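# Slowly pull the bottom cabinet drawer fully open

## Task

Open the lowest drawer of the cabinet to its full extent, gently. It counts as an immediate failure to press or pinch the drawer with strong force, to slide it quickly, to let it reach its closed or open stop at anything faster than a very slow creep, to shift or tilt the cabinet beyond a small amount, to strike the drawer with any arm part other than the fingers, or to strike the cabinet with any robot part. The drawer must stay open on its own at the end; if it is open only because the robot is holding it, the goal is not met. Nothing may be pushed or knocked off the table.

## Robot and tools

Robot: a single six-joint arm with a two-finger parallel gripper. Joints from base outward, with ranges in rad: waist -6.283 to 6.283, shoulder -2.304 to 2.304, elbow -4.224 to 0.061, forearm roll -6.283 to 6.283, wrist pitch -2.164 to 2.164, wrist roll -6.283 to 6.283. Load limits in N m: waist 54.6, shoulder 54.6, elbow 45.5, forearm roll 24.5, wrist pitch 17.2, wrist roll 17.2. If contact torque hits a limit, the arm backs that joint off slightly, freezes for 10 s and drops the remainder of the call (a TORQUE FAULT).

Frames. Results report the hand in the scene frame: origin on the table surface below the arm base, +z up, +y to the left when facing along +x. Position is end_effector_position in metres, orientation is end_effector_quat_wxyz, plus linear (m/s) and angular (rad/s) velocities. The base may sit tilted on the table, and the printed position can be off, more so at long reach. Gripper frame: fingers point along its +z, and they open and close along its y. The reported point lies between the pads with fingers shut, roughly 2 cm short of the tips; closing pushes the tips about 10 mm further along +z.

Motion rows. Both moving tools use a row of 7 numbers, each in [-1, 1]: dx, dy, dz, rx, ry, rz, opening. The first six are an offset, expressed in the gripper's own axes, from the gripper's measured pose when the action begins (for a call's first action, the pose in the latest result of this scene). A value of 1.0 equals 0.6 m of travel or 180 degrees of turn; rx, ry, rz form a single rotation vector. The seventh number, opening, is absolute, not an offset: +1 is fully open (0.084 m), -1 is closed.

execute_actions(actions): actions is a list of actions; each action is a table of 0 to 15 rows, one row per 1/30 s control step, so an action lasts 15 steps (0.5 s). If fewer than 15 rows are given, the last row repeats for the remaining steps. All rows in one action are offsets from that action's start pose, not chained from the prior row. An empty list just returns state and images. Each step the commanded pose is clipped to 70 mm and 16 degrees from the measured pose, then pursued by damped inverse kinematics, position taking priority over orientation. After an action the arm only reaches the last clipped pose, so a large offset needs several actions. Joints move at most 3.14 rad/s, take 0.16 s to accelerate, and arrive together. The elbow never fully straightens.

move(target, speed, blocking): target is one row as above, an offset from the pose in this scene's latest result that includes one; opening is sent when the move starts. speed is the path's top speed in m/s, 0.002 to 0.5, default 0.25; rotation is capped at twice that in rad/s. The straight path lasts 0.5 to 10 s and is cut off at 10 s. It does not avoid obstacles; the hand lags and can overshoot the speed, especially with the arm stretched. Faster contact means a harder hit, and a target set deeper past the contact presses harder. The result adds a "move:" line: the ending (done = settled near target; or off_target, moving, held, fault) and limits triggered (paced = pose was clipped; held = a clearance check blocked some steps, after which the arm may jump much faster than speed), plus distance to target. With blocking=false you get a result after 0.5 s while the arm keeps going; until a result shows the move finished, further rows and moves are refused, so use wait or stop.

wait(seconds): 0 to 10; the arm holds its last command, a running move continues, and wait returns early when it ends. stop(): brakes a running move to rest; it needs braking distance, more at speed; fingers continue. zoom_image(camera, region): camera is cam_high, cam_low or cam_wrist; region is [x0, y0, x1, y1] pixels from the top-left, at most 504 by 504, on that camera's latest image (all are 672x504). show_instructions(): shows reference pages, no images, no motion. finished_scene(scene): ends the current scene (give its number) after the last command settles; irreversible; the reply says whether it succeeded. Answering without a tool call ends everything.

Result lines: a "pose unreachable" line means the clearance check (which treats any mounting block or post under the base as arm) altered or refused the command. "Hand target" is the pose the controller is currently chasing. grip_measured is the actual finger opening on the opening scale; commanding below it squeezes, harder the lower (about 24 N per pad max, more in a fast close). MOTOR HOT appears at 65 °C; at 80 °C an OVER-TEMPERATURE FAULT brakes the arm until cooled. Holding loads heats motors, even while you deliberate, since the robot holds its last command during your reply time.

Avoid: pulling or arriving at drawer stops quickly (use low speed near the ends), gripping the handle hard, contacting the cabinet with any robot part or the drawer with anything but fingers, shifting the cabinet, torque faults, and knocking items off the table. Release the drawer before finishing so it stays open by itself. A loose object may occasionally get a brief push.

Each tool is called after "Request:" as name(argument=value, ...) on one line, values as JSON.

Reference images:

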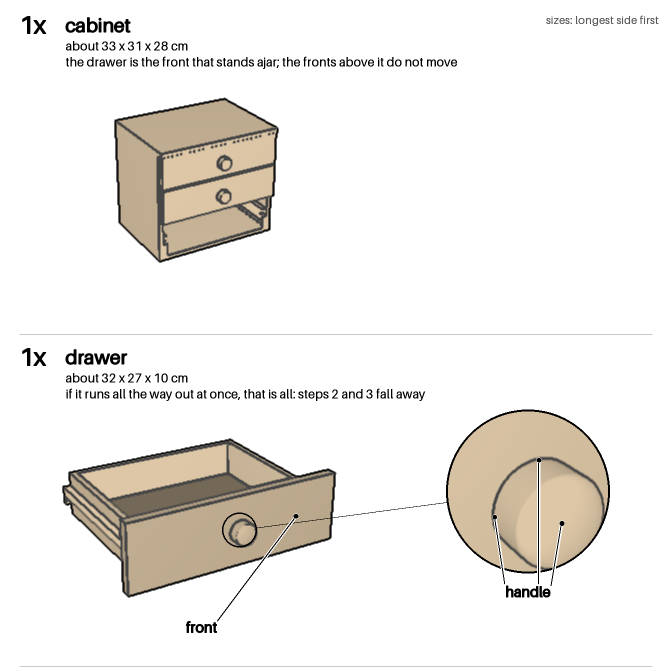

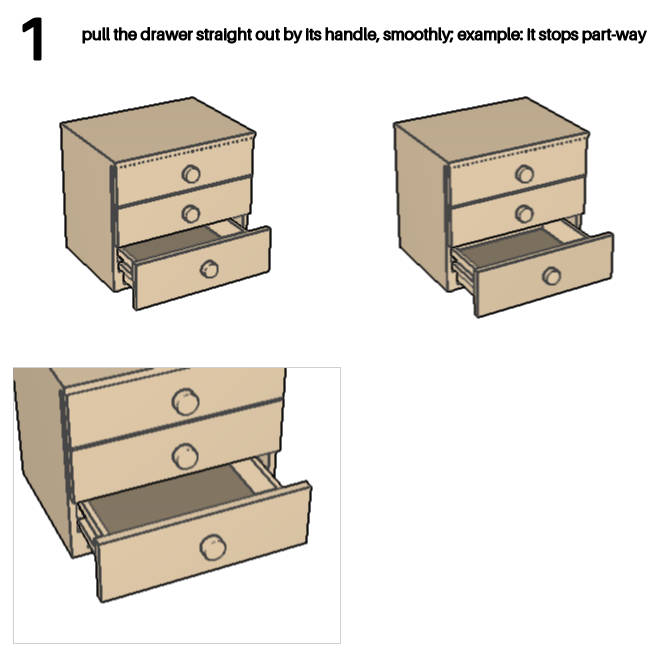

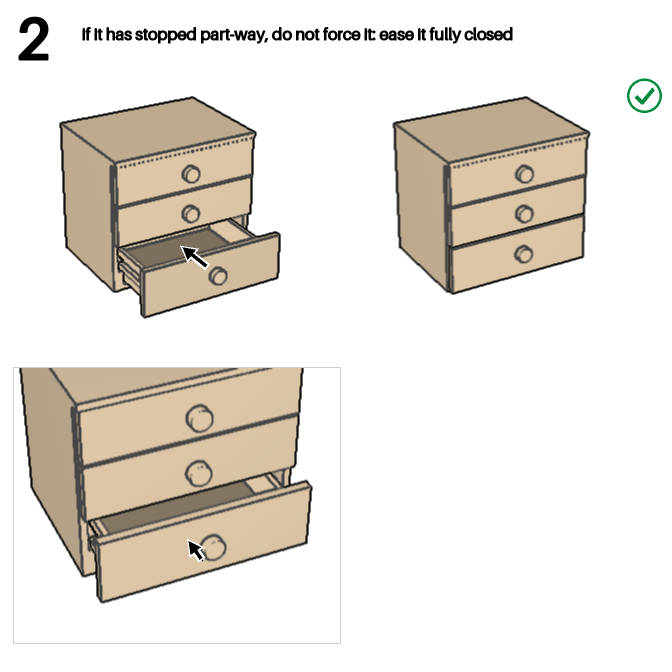

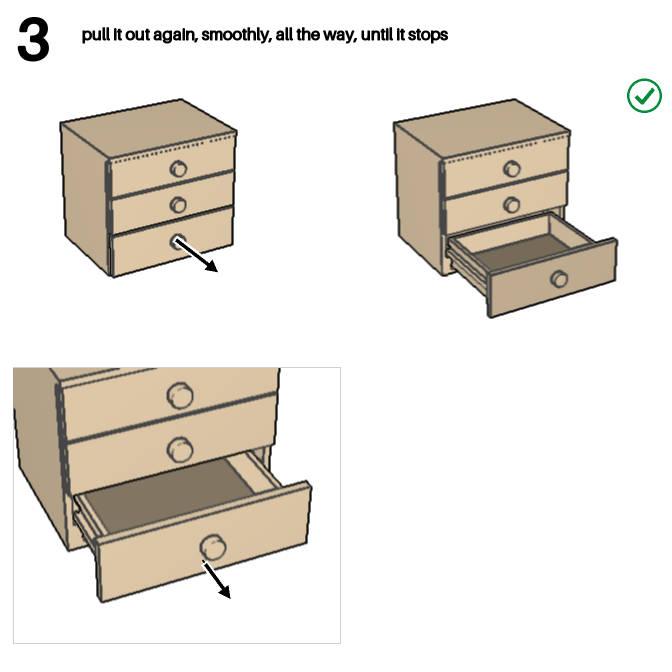

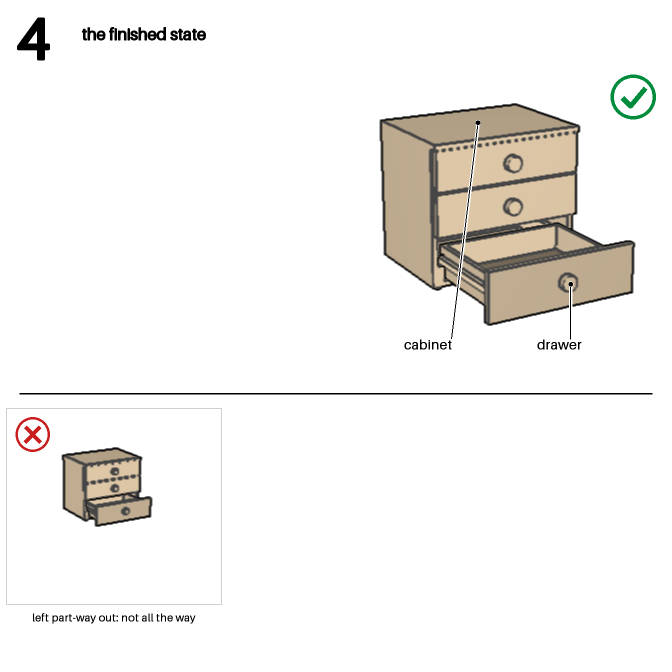

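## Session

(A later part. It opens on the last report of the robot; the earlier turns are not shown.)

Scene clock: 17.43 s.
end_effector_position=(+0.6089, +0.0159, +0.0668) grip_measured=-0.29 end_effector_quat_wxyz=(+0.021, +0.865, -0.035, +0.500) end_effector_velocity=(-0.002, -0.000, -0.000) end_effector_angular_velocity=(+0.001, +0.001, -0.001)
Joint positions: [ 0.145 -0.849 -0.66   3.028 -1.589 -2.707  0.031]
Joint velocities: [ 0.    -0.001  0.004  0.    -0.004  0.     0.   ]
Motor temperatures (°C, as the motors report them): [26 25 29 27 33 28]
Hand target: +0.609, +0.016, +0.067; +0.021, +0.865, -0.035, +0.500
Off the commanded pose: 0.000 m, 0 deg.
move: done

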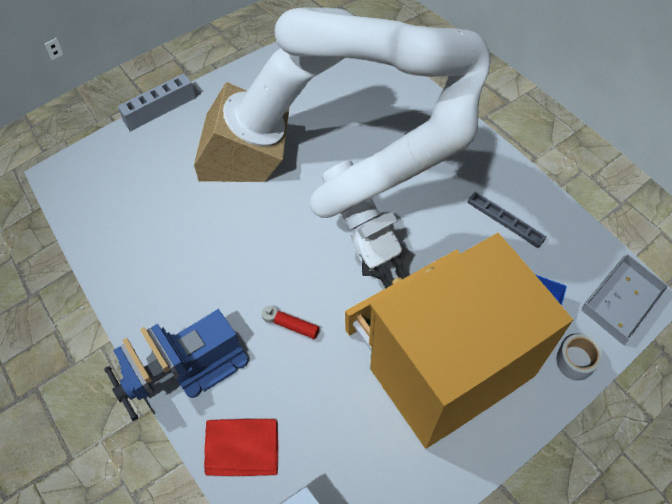

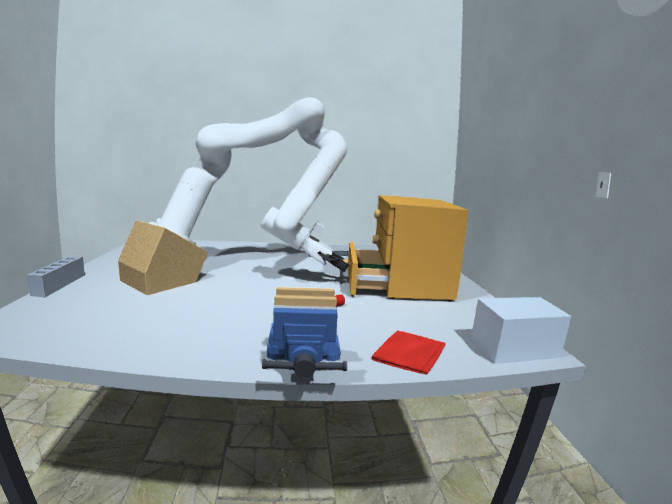

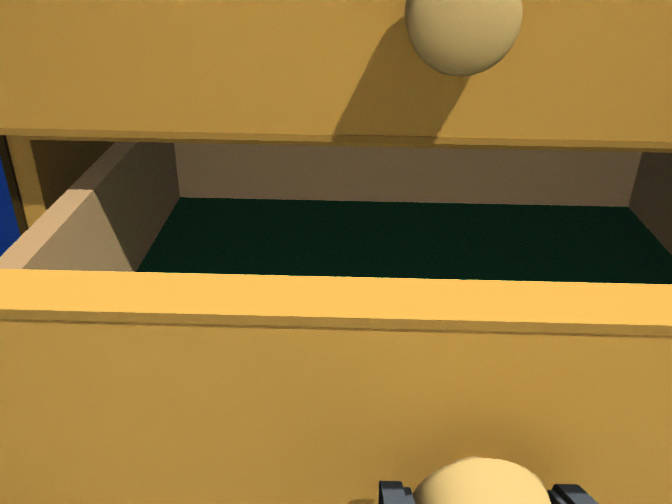

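Request:
move(target=[-0.0167,0.003,-0.029,0,0,0,-0.4], speed=0.02)

Request:
move(target=[-0.0167,0.003,-0.029,0,0,0,-0.4], speed=0.02)

Scene clock: 18.93 s.
end_effector_position=(+0.5901, +0.0160, +0.0670) grip_measured=-0.29 end_effector_quat_wxyz=(+0.020, +0.864, -0.034, +0.501) end_effector_velocity=(-0.001, -0.000, +0.001) end_effector_angular_velocity=(-0.000, -0.002, -0.000)
Joint positions: [ 0.147 -0.862 -0.626  3.03  -1.639 -2.713  0.031]
Joint velocities: [-0.001 -0.001  0.001  0.    -0.004 -0.    -0.   ]
Motor temperatures (°C, as the motors report them): [26 25 29 27 33 28]
Hand target: +0.589, +0.016, +0.067; +0.021, +0.865, -0.035, +0.500
Off the commanded pose: 0.001 m, 0 deg.
move: done

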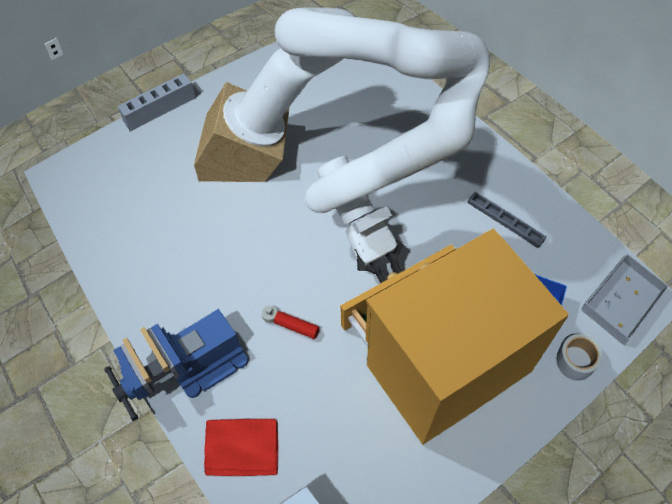

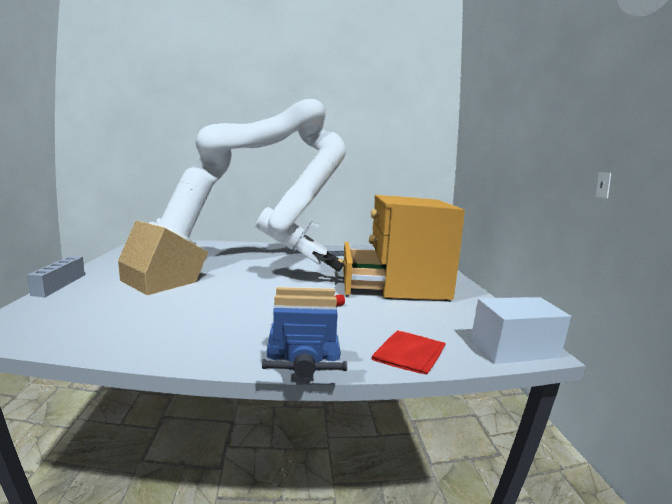

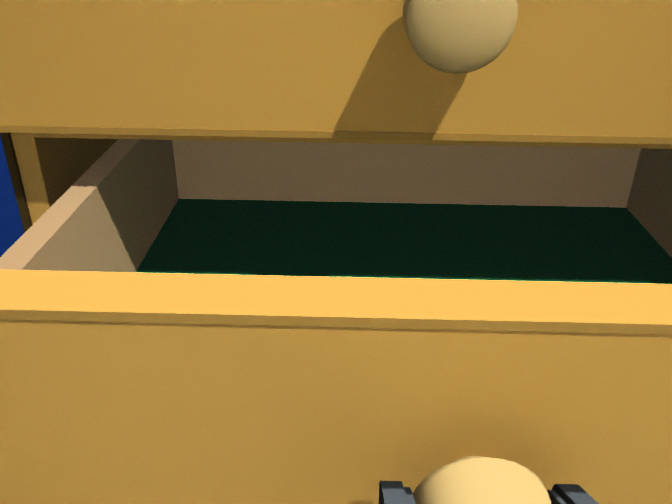

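Scene clock: 20.50 s.
end_effector_position=(+0.5696, +0.0157, +0.0668) grip_measured=-0.42 end_effector_quat_wxyz=(+0.021, +0.865, -0.035, +0.501) end_effector_velocity=(+0.003, +0.002, +0.002) end_effector_angular_velocity=(+0.003, -0.007, +0.005)
Joint positions: [ 0.149 -0.878 -0.591  3.031 -1.689 -2.718  0.026]
Joint velocities: [-0.     0.002 -0.003 -0.003 -0.005  0.001  0.   ]
Motor temperatures (°C, as the motors report them): [26 25 29 27 33 28]
Hand target: +0.570, +0.016, +0.067; +0.020, +0.864, -0.034, +0.501
Off the commanded pose: 0.000 m, 0 deg.
move: done

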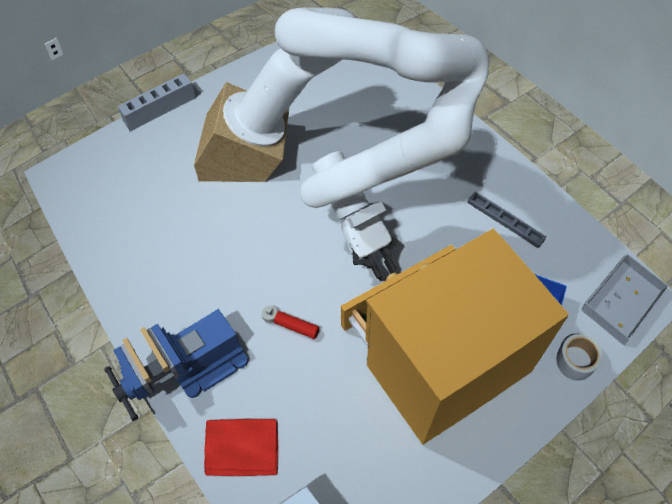

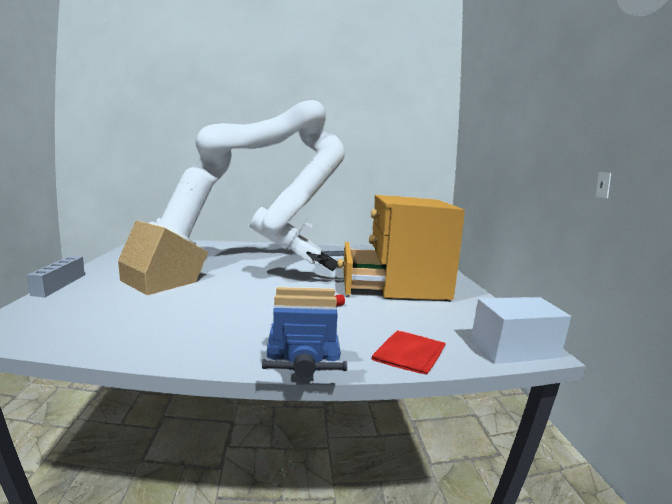

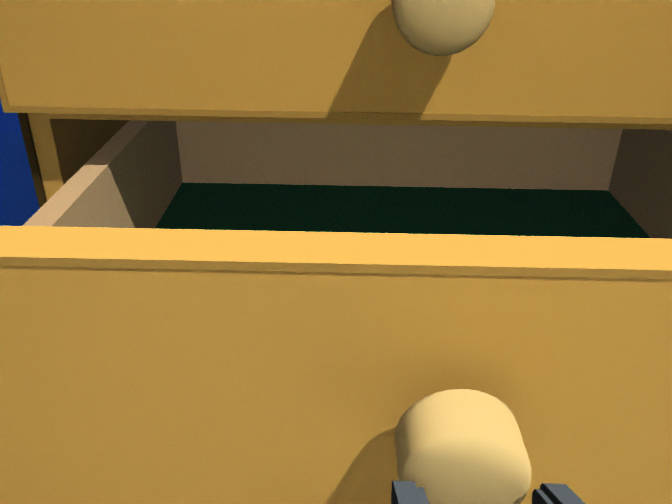

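Request:
move(target=[0,0,0,0,0,0,0.5])

Request:
move(target=[0.02,-0.003,0.0346,0,0,0,0.5], speed=0.03)

Request:
execute_actions(actions=[[[0,0,0,0,0,0,0.4],[0,0,0,0,0,0,0.3],[0,0,0,0,0,0,0.2],[0,0,0,0,0,0,0.1],[0,0,0,0,0,0,0.0],[0,0,0,0,0,0,-0.05],[0,0,0,0,0,0,-0.1],[0,0,0,0,0,0,-0.15],[0,0,0,0,0,0,-0.2],[0,0,0,0,0,0,-0.25],[0,0,0,0,0,0,-0.3],[0,0,0,0,0,0,-0.35],[0,0,0,0,0,0,-0.4]]])

Request:
zoom_image(camera="cam_low", region=[310,220,410,305])

Scene clock: 21.67 s.
end_effector_position=(+0.5696, +0.0157, +0.0668) grip_measured=+0.49 end_effector_quat_wxyz=(+0.021, +0.865, -0.035, +0.501) end_effector_velocity=(+0.001, +0.001, +0.000) end_effector_angular_velocity=(+0.001, -0.001, +0.002)
Joint positions: [ 0.149 -0.878 -0.591  3.031 -1.689 -2.718  0.065]
Joint velocities: [ 0.     0.001 -0.001 -0.001  0.     0.     0.   ]
Motor temperatures (°C, as the motors report them): [26 25 29 27 33 28]
Hand target: +0.570, +0.016, +0.067; +0.021, +0.865, -0.035, +0.501
Off the commanded pose: 0.000 m, 0 deg.
move: done

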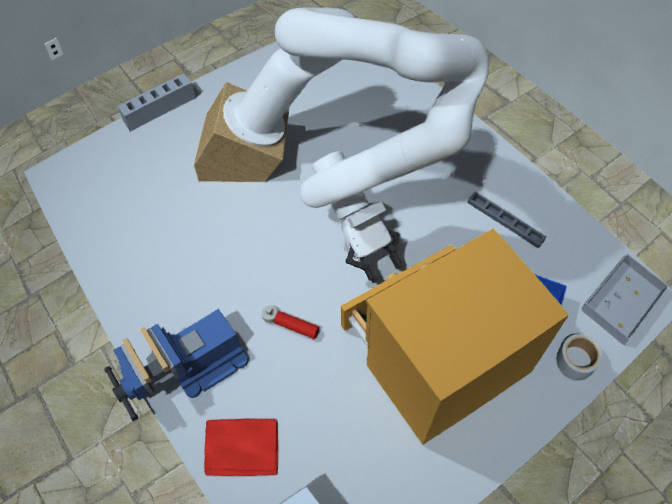

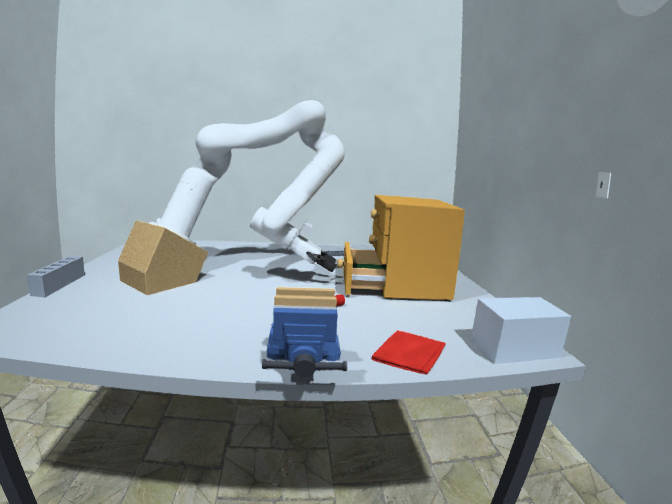

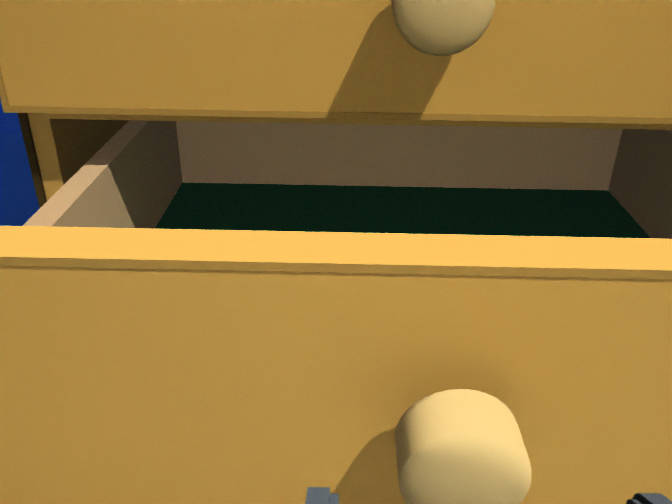

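Scene clock: 22.80 s.
end_effector_position=(+0.5935, +0.0155, +0.0668) grip_measured=+0.49 end_effector_quat_wxyz=(+0.021, +0.865, -0.035, +0.501) end_effector_velocity=(+0.002, +0.001, -0.000) end_effector_angular_velocity=(+0.000, +0.001, +0.001)
Joint positions: [ 0.146 -0.859 -0.633  3.029 -1.629 -2.712  0.065]
Joint velocities: [ 0.001  0.001 -0.003 -0.     0.005  0.     0.   ]
Motor temperatures (°C, as the motors report them): [26 25 29 27 33 28]
Hand target: +0.594, +0.016, +0.067; +0.021, +0.865, -0.035, +0.501
Off the commanded pose: 0.000 m, 0 deg.
move: done

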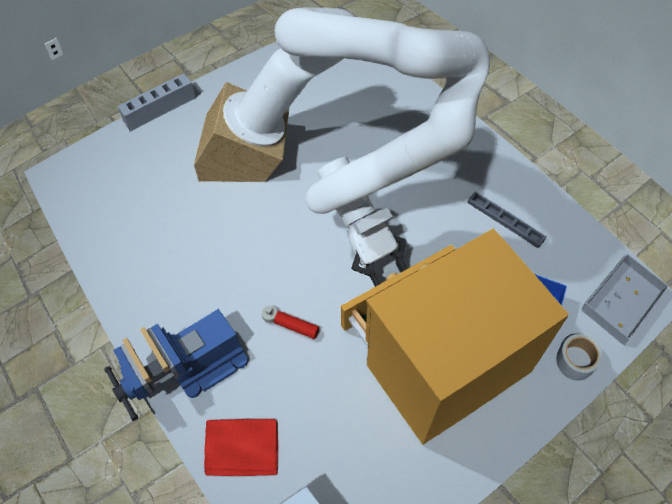

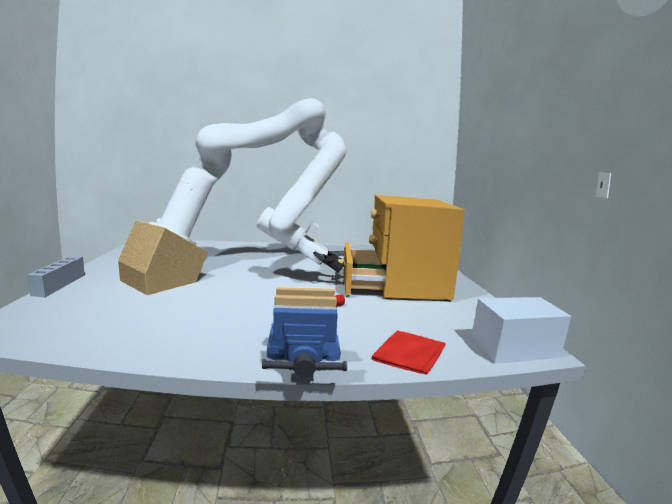

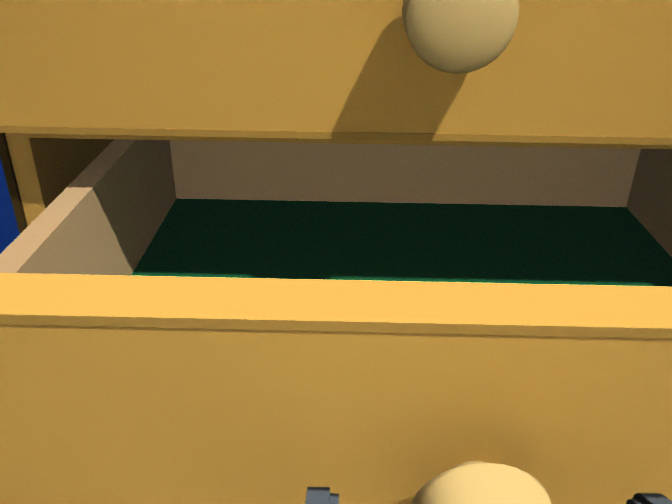

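Scene clock: 23.30 s.
end_effector_position=(+0.5935, +0.0156, +0.0668) grip_measured=-0.29 end_effector_quat_wxyz=(+0.021, +0.865, -0.035, +0.501) end_effector_velocity=(+0.000, -0.000, +0.000) end_effector_angular_velocity=(+0.000, -0.001, -0.001)
Joint positions: [ 0.146 -0.859 -0.632  3.028 -1.629 -2.712  0.031]
Joint velocities: [-0.    -0.    -0.001  0.001  0.     0.001 -0.   ]
Motor temperatures (°C, as the motors report them): [26 25 29 27 33 28]
Hand target: +0.593, +0.016, +0.067; +0.021, +0.865, -0.035, +0.501
Off the commanded pose: 0.000 m, 0 deg.

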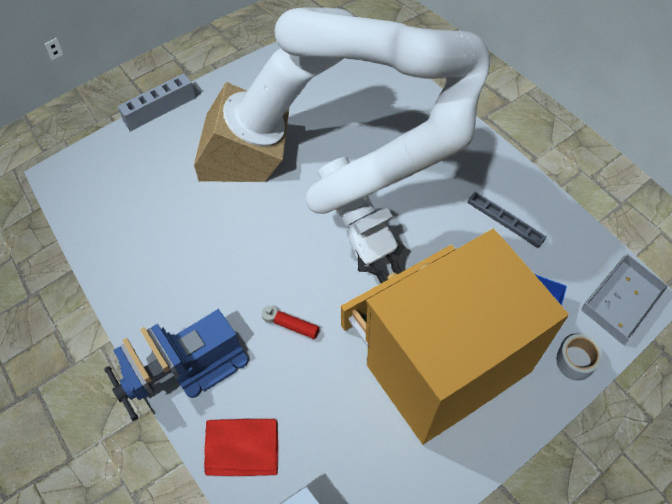

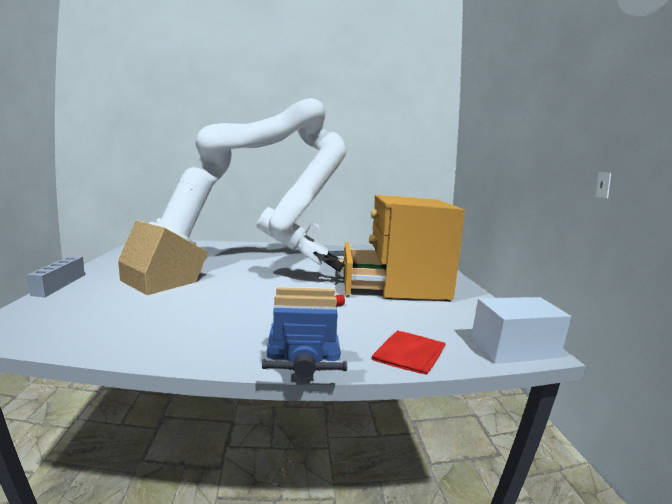

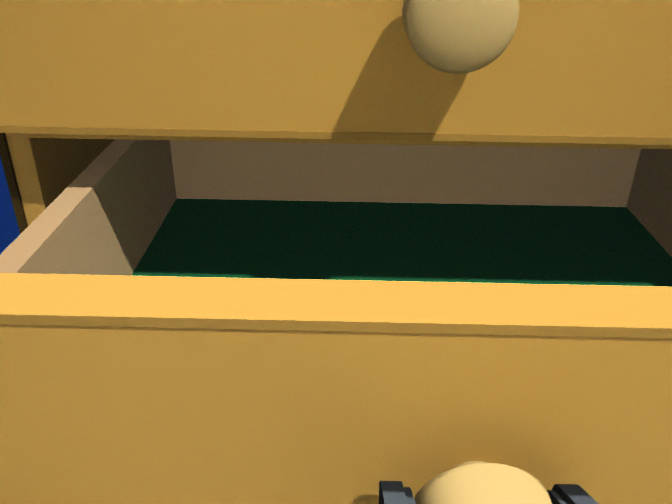

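Region (310, 220, 410, 305) of cam_low's 672x504 image, scaled by 5.040, with more detail than that image has; it fills the top 428 rows of this view, and the rest is white.

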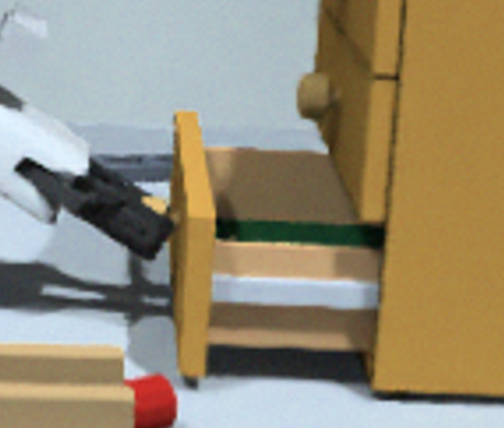

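Request:
move(target=[0.075,-0.003,0.13,0,0,0,-0.4], speed=0.03)

Request:
zoom_image(camera="cam_low", region=[310,220,410,305])

Scene clock: 26.93 s.
end_effector_position=(+0.6832, +0.0099, +0.0671) grip_measured=-0.29 end_effector_quat_wxyz=(+0.021, +0.865, -0.035, +0.501) end_effector_velocity=(+0.002, +0.000, +0.000) end_effector_angular_velocity=(+0.000, +0.000, +0.001)
Joint positions: [ 0.126 -0.834 -0.816  3.008 -1.422 -2.689  0.032]
Joint velocities: [-0.001  0.001 -0.003 -0.002  0.004  0.    -0.   ]
Motor temperatures (°C, as the motors report them): [26 25 29 27 33 28]
Hand target: +0.683, +0.010, +0.067; +0.021, +0.865, -0.034, +0.501
Off the commanded pose: 0.000 m, 0 deg.
move: done

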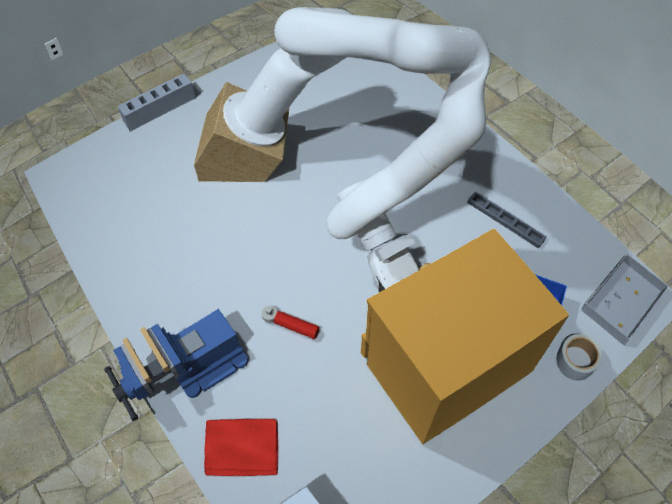

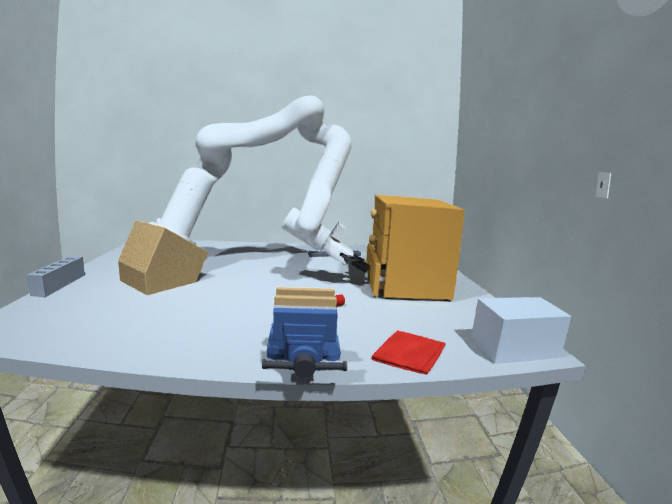

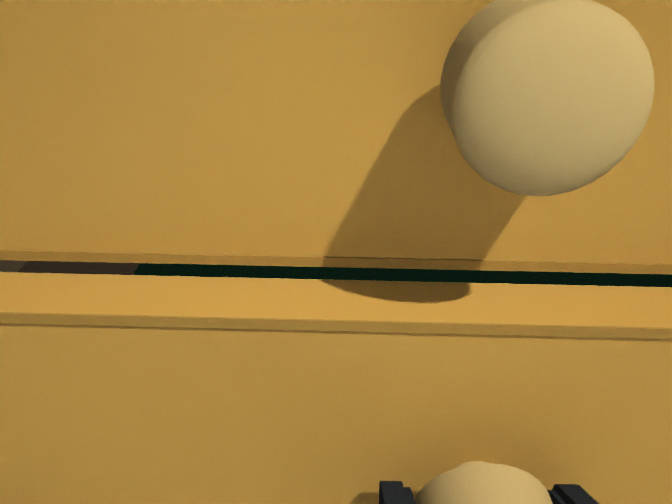

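Region (310, 220, 410, 305) of cam_low's 672x504 image, scaled by 5.040, with more detail than that image has; it fills the top 428 rows of this view, and the rest is white.

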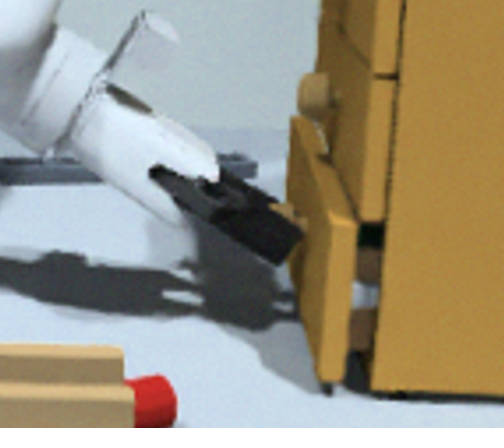

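Request:
move(target=[0.0133,-0.001,0.023,0,0,0,-0.4], speed=0.008)

Request:
zoom_image(camera="cam_low", region=[340,240,410,305])

Scene clock: 29.33 s.
end_effector_position=(+0.6990, +0.0087, +0.0671) grip_measured=-0.29 end_effector_quat_wxyz=(+0.022, +0.865, -0.035, +0.501) end_effector_velocity=(+0.000, -0.001, -0.000) end_effector_angular_velocity=(-0.000, +0.002, -0.003)
Joint positions: [ 0.124 -0.835 -0.851  3.007 -1.387 -2.684  0.032]
Joint velocities: [-0.001 -0.    -0.002  0.001  0.004  0.001 -0.   ]
Motor temperatures (°C, as the motors report them): [26 25 29 27 33 28]
Hand target: +0.699, +0.009, +0.067; +0.021, +0.865, -0.035, +0.501
Off the commanded pose: 0.001 m, 0 deg.
move: done

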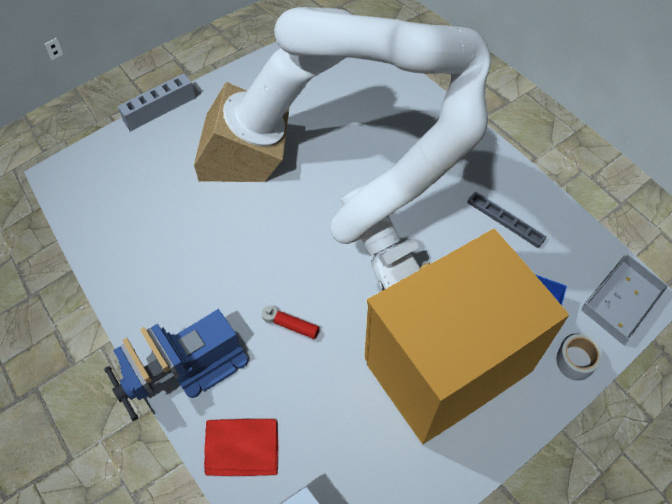

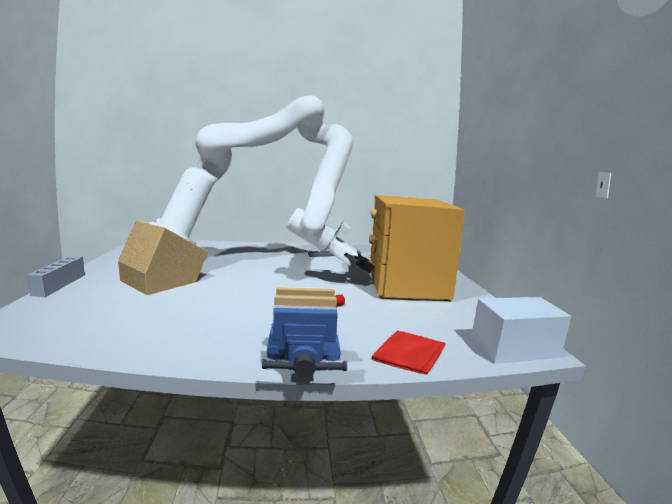

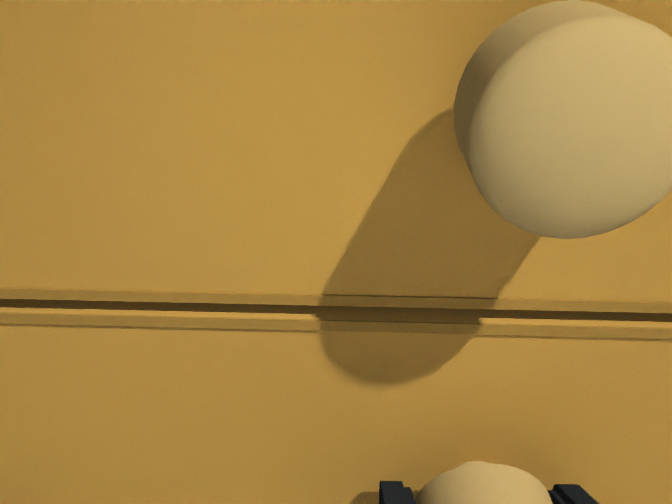

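Region (340, 240, 410, 305) of cam_low's 672x504 image, scaled by 7.200, with more detail than that image has; it fills the top 468 rows of this view, and the rest is white.

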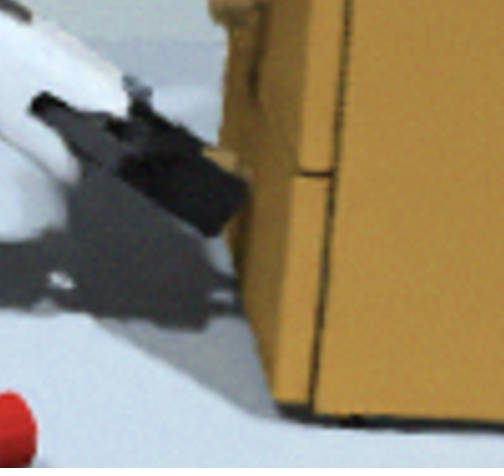

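Nearly closed; nudge 4 mm more.

Request:
move(target=[0.0033,0,0.0058,0,0,0,-0.4], speed=0.004)

Request:
zoom_image(camera="cam_low", region=[340,240,410,305])

Scene clock: 30.70 s.
end_effector_position=(+0.7016, +0.0082, +0.0666) grip_measured=-0.29 end_effector_quat_wxyz=(+0.022, +0.865, -0.036, +0.500) end_effector_velocity=(+0.002, +0.001, +0.001) end_effector_angular_velocity=(+0.001, -0.002, +0.001)
Joint positions: [ 0.123 -0.836 -0.858  3.006 -1.378 -2.683  0.032]
Joint velocities: [ 0.     0.002 -0.002 -0.     0.001  0.001 -0.   ]
Motor temperatures (°C, as the motors report them): [26 25 29 27 33 28]
Hand target: +0.703, +0.008, +0.067; +0.022, +0.865, -0.035, +0.501
Off the commanded pose: 0.001 m, 0 deg.
move: done

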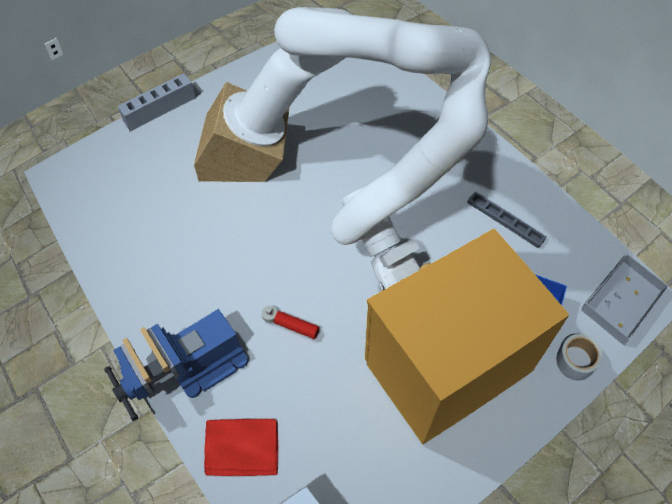

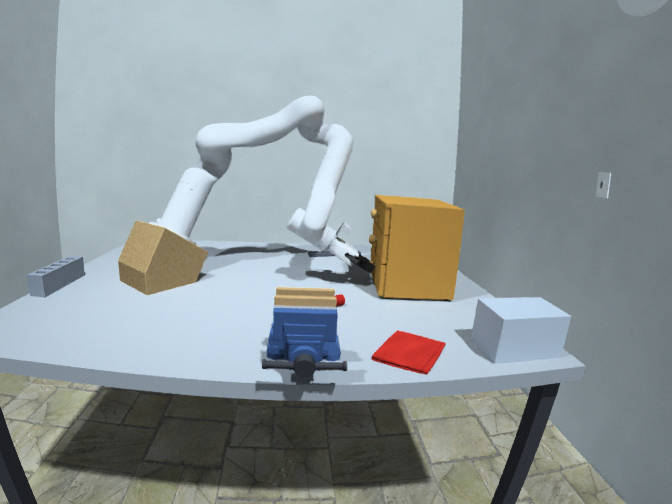

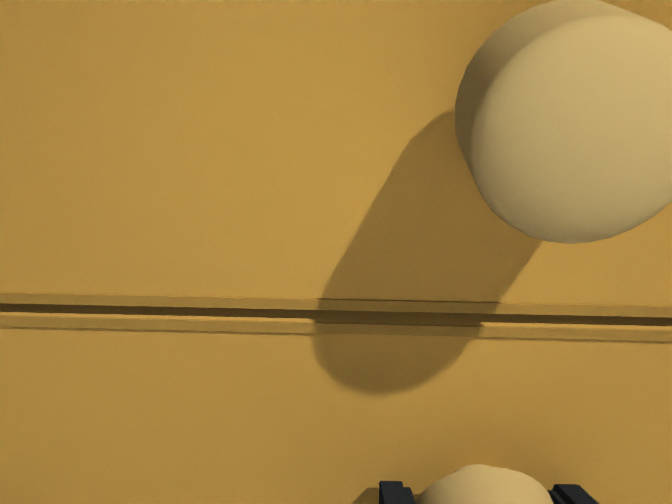

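Region (340, 240, 410, 305) of cam_low's 672x504 image, scaled by 7.200, with more detail than that image has; it fills the top 468 rows of this view, and the rest is white.

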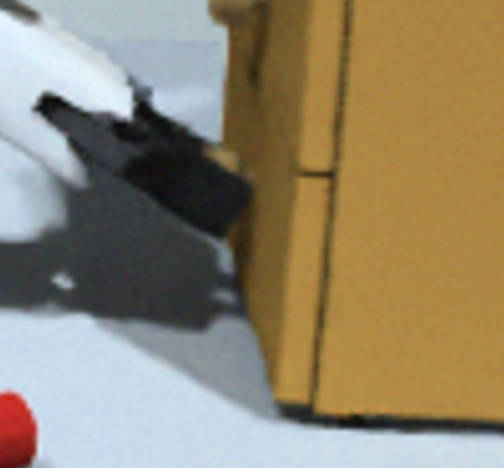

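Request:
move(target=[-0.083,0,-0.144,0,0,0,-0.4], speed=0.035)

Request:
move(target=[-0.01,0,-0.0175,0,0,0,-0.4], speed=0.015)

Scene clock: 34.20 s.
end_effector_position=(+0.6025, +0.0168, +0.0667) grip_measured=-0.29 end_effector_quat_wxyz=(+0.022, +0.865, -0.036, +0.500) end_effector_velocity=(-0.001, -0.000, +0.000) end_effector_angular_velocity=(-0.001, -0.001, +0.001)
Joint positions: [ 0.15  -0.85  -0.648  3.034 -1.603 -2.708  0.031]
Joint velocities: [-0.001 -0.     0.002 -0.001 -0.003 -0.002 -0.   ]
Motor temperatures (°C, as the motors report them): [26 25 29 27 33 28]
Hand target: +0.602, +0.017, +0.067; +0.022, +0.865, -0.036, +0.500
Off the commanded pose: 0.000 m, 0 deg.
move: done

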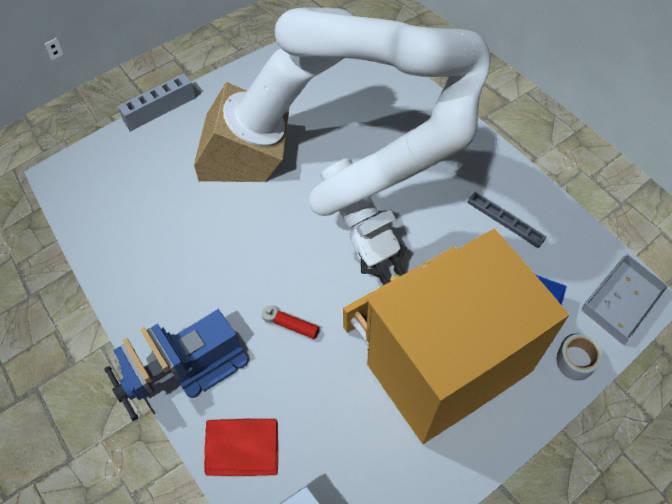

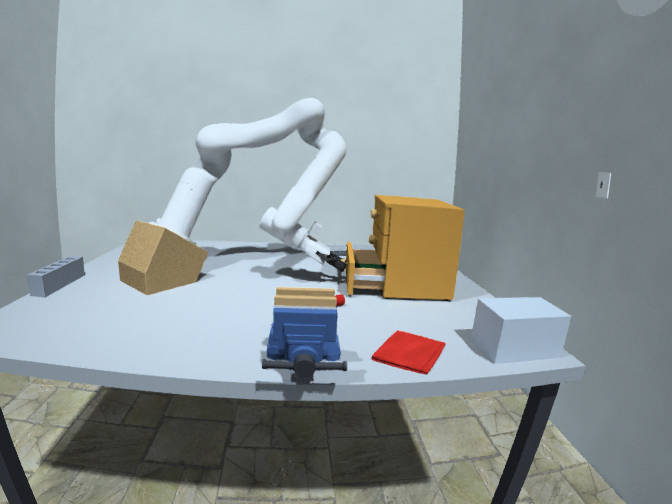

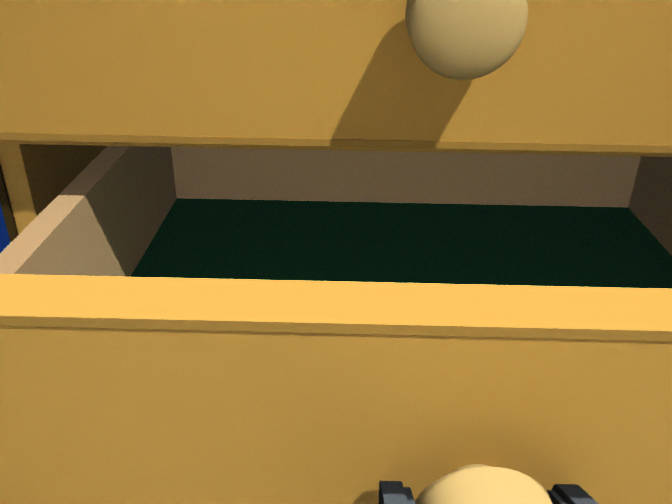

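Scene clock: 35.27 s.
end_effector_position=(+0.5907, +0.0178, +0.0668) grip_measured=-0.29 end_effector_quat_wxyz=(+0.022, +0.865, -0.036, +0.500) end_effector_velocity=(-0.002, +0.001, -0.000) end_effector_angular_velocity=(+0.000, +0.000, +0.001)
Joint positions: [ 0.154 -0.857 -0.625  3.038 -1.631 -2.71   0.031]
Joint velocities: [ 0.002 -0.     0.004  0.001 -0.005  0.    -0.   ]
Motor temperatures (°C, as the motors report them): [26 25 29 27 33 28]
Hand target: +0.590, +0.018, +0.067; +0.022, +0.865, -0.036, +0.500
Off the commanded pose: 0.000 m, 0 deg.
move: done

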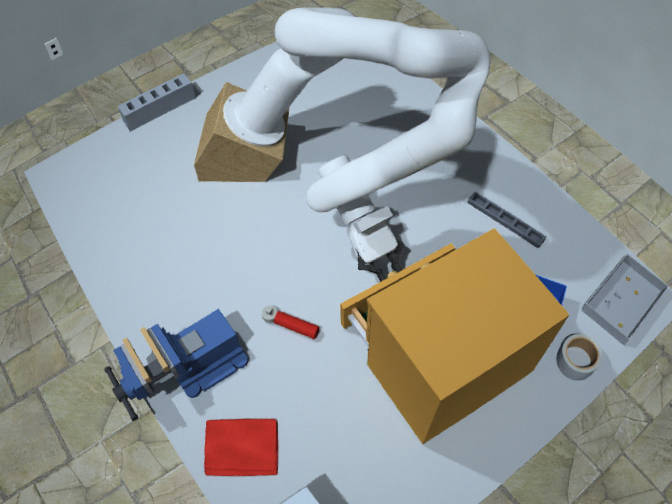

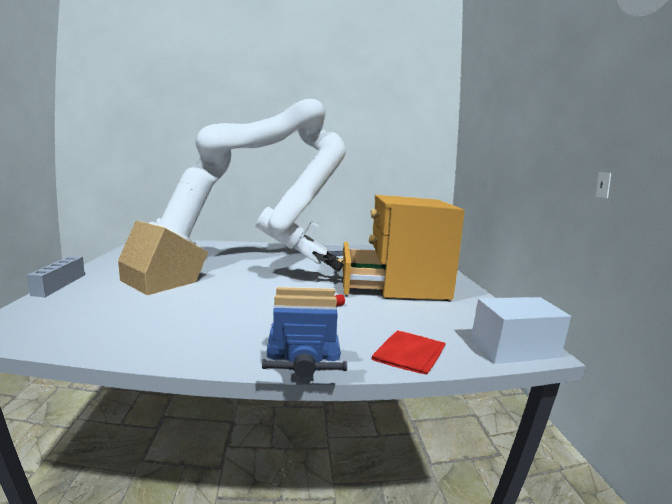

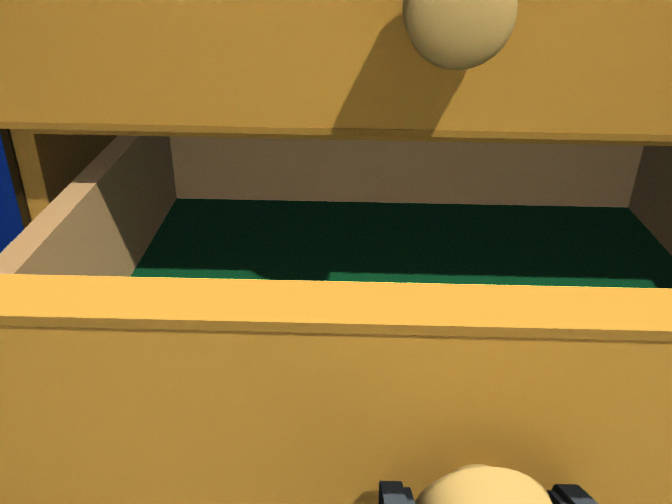

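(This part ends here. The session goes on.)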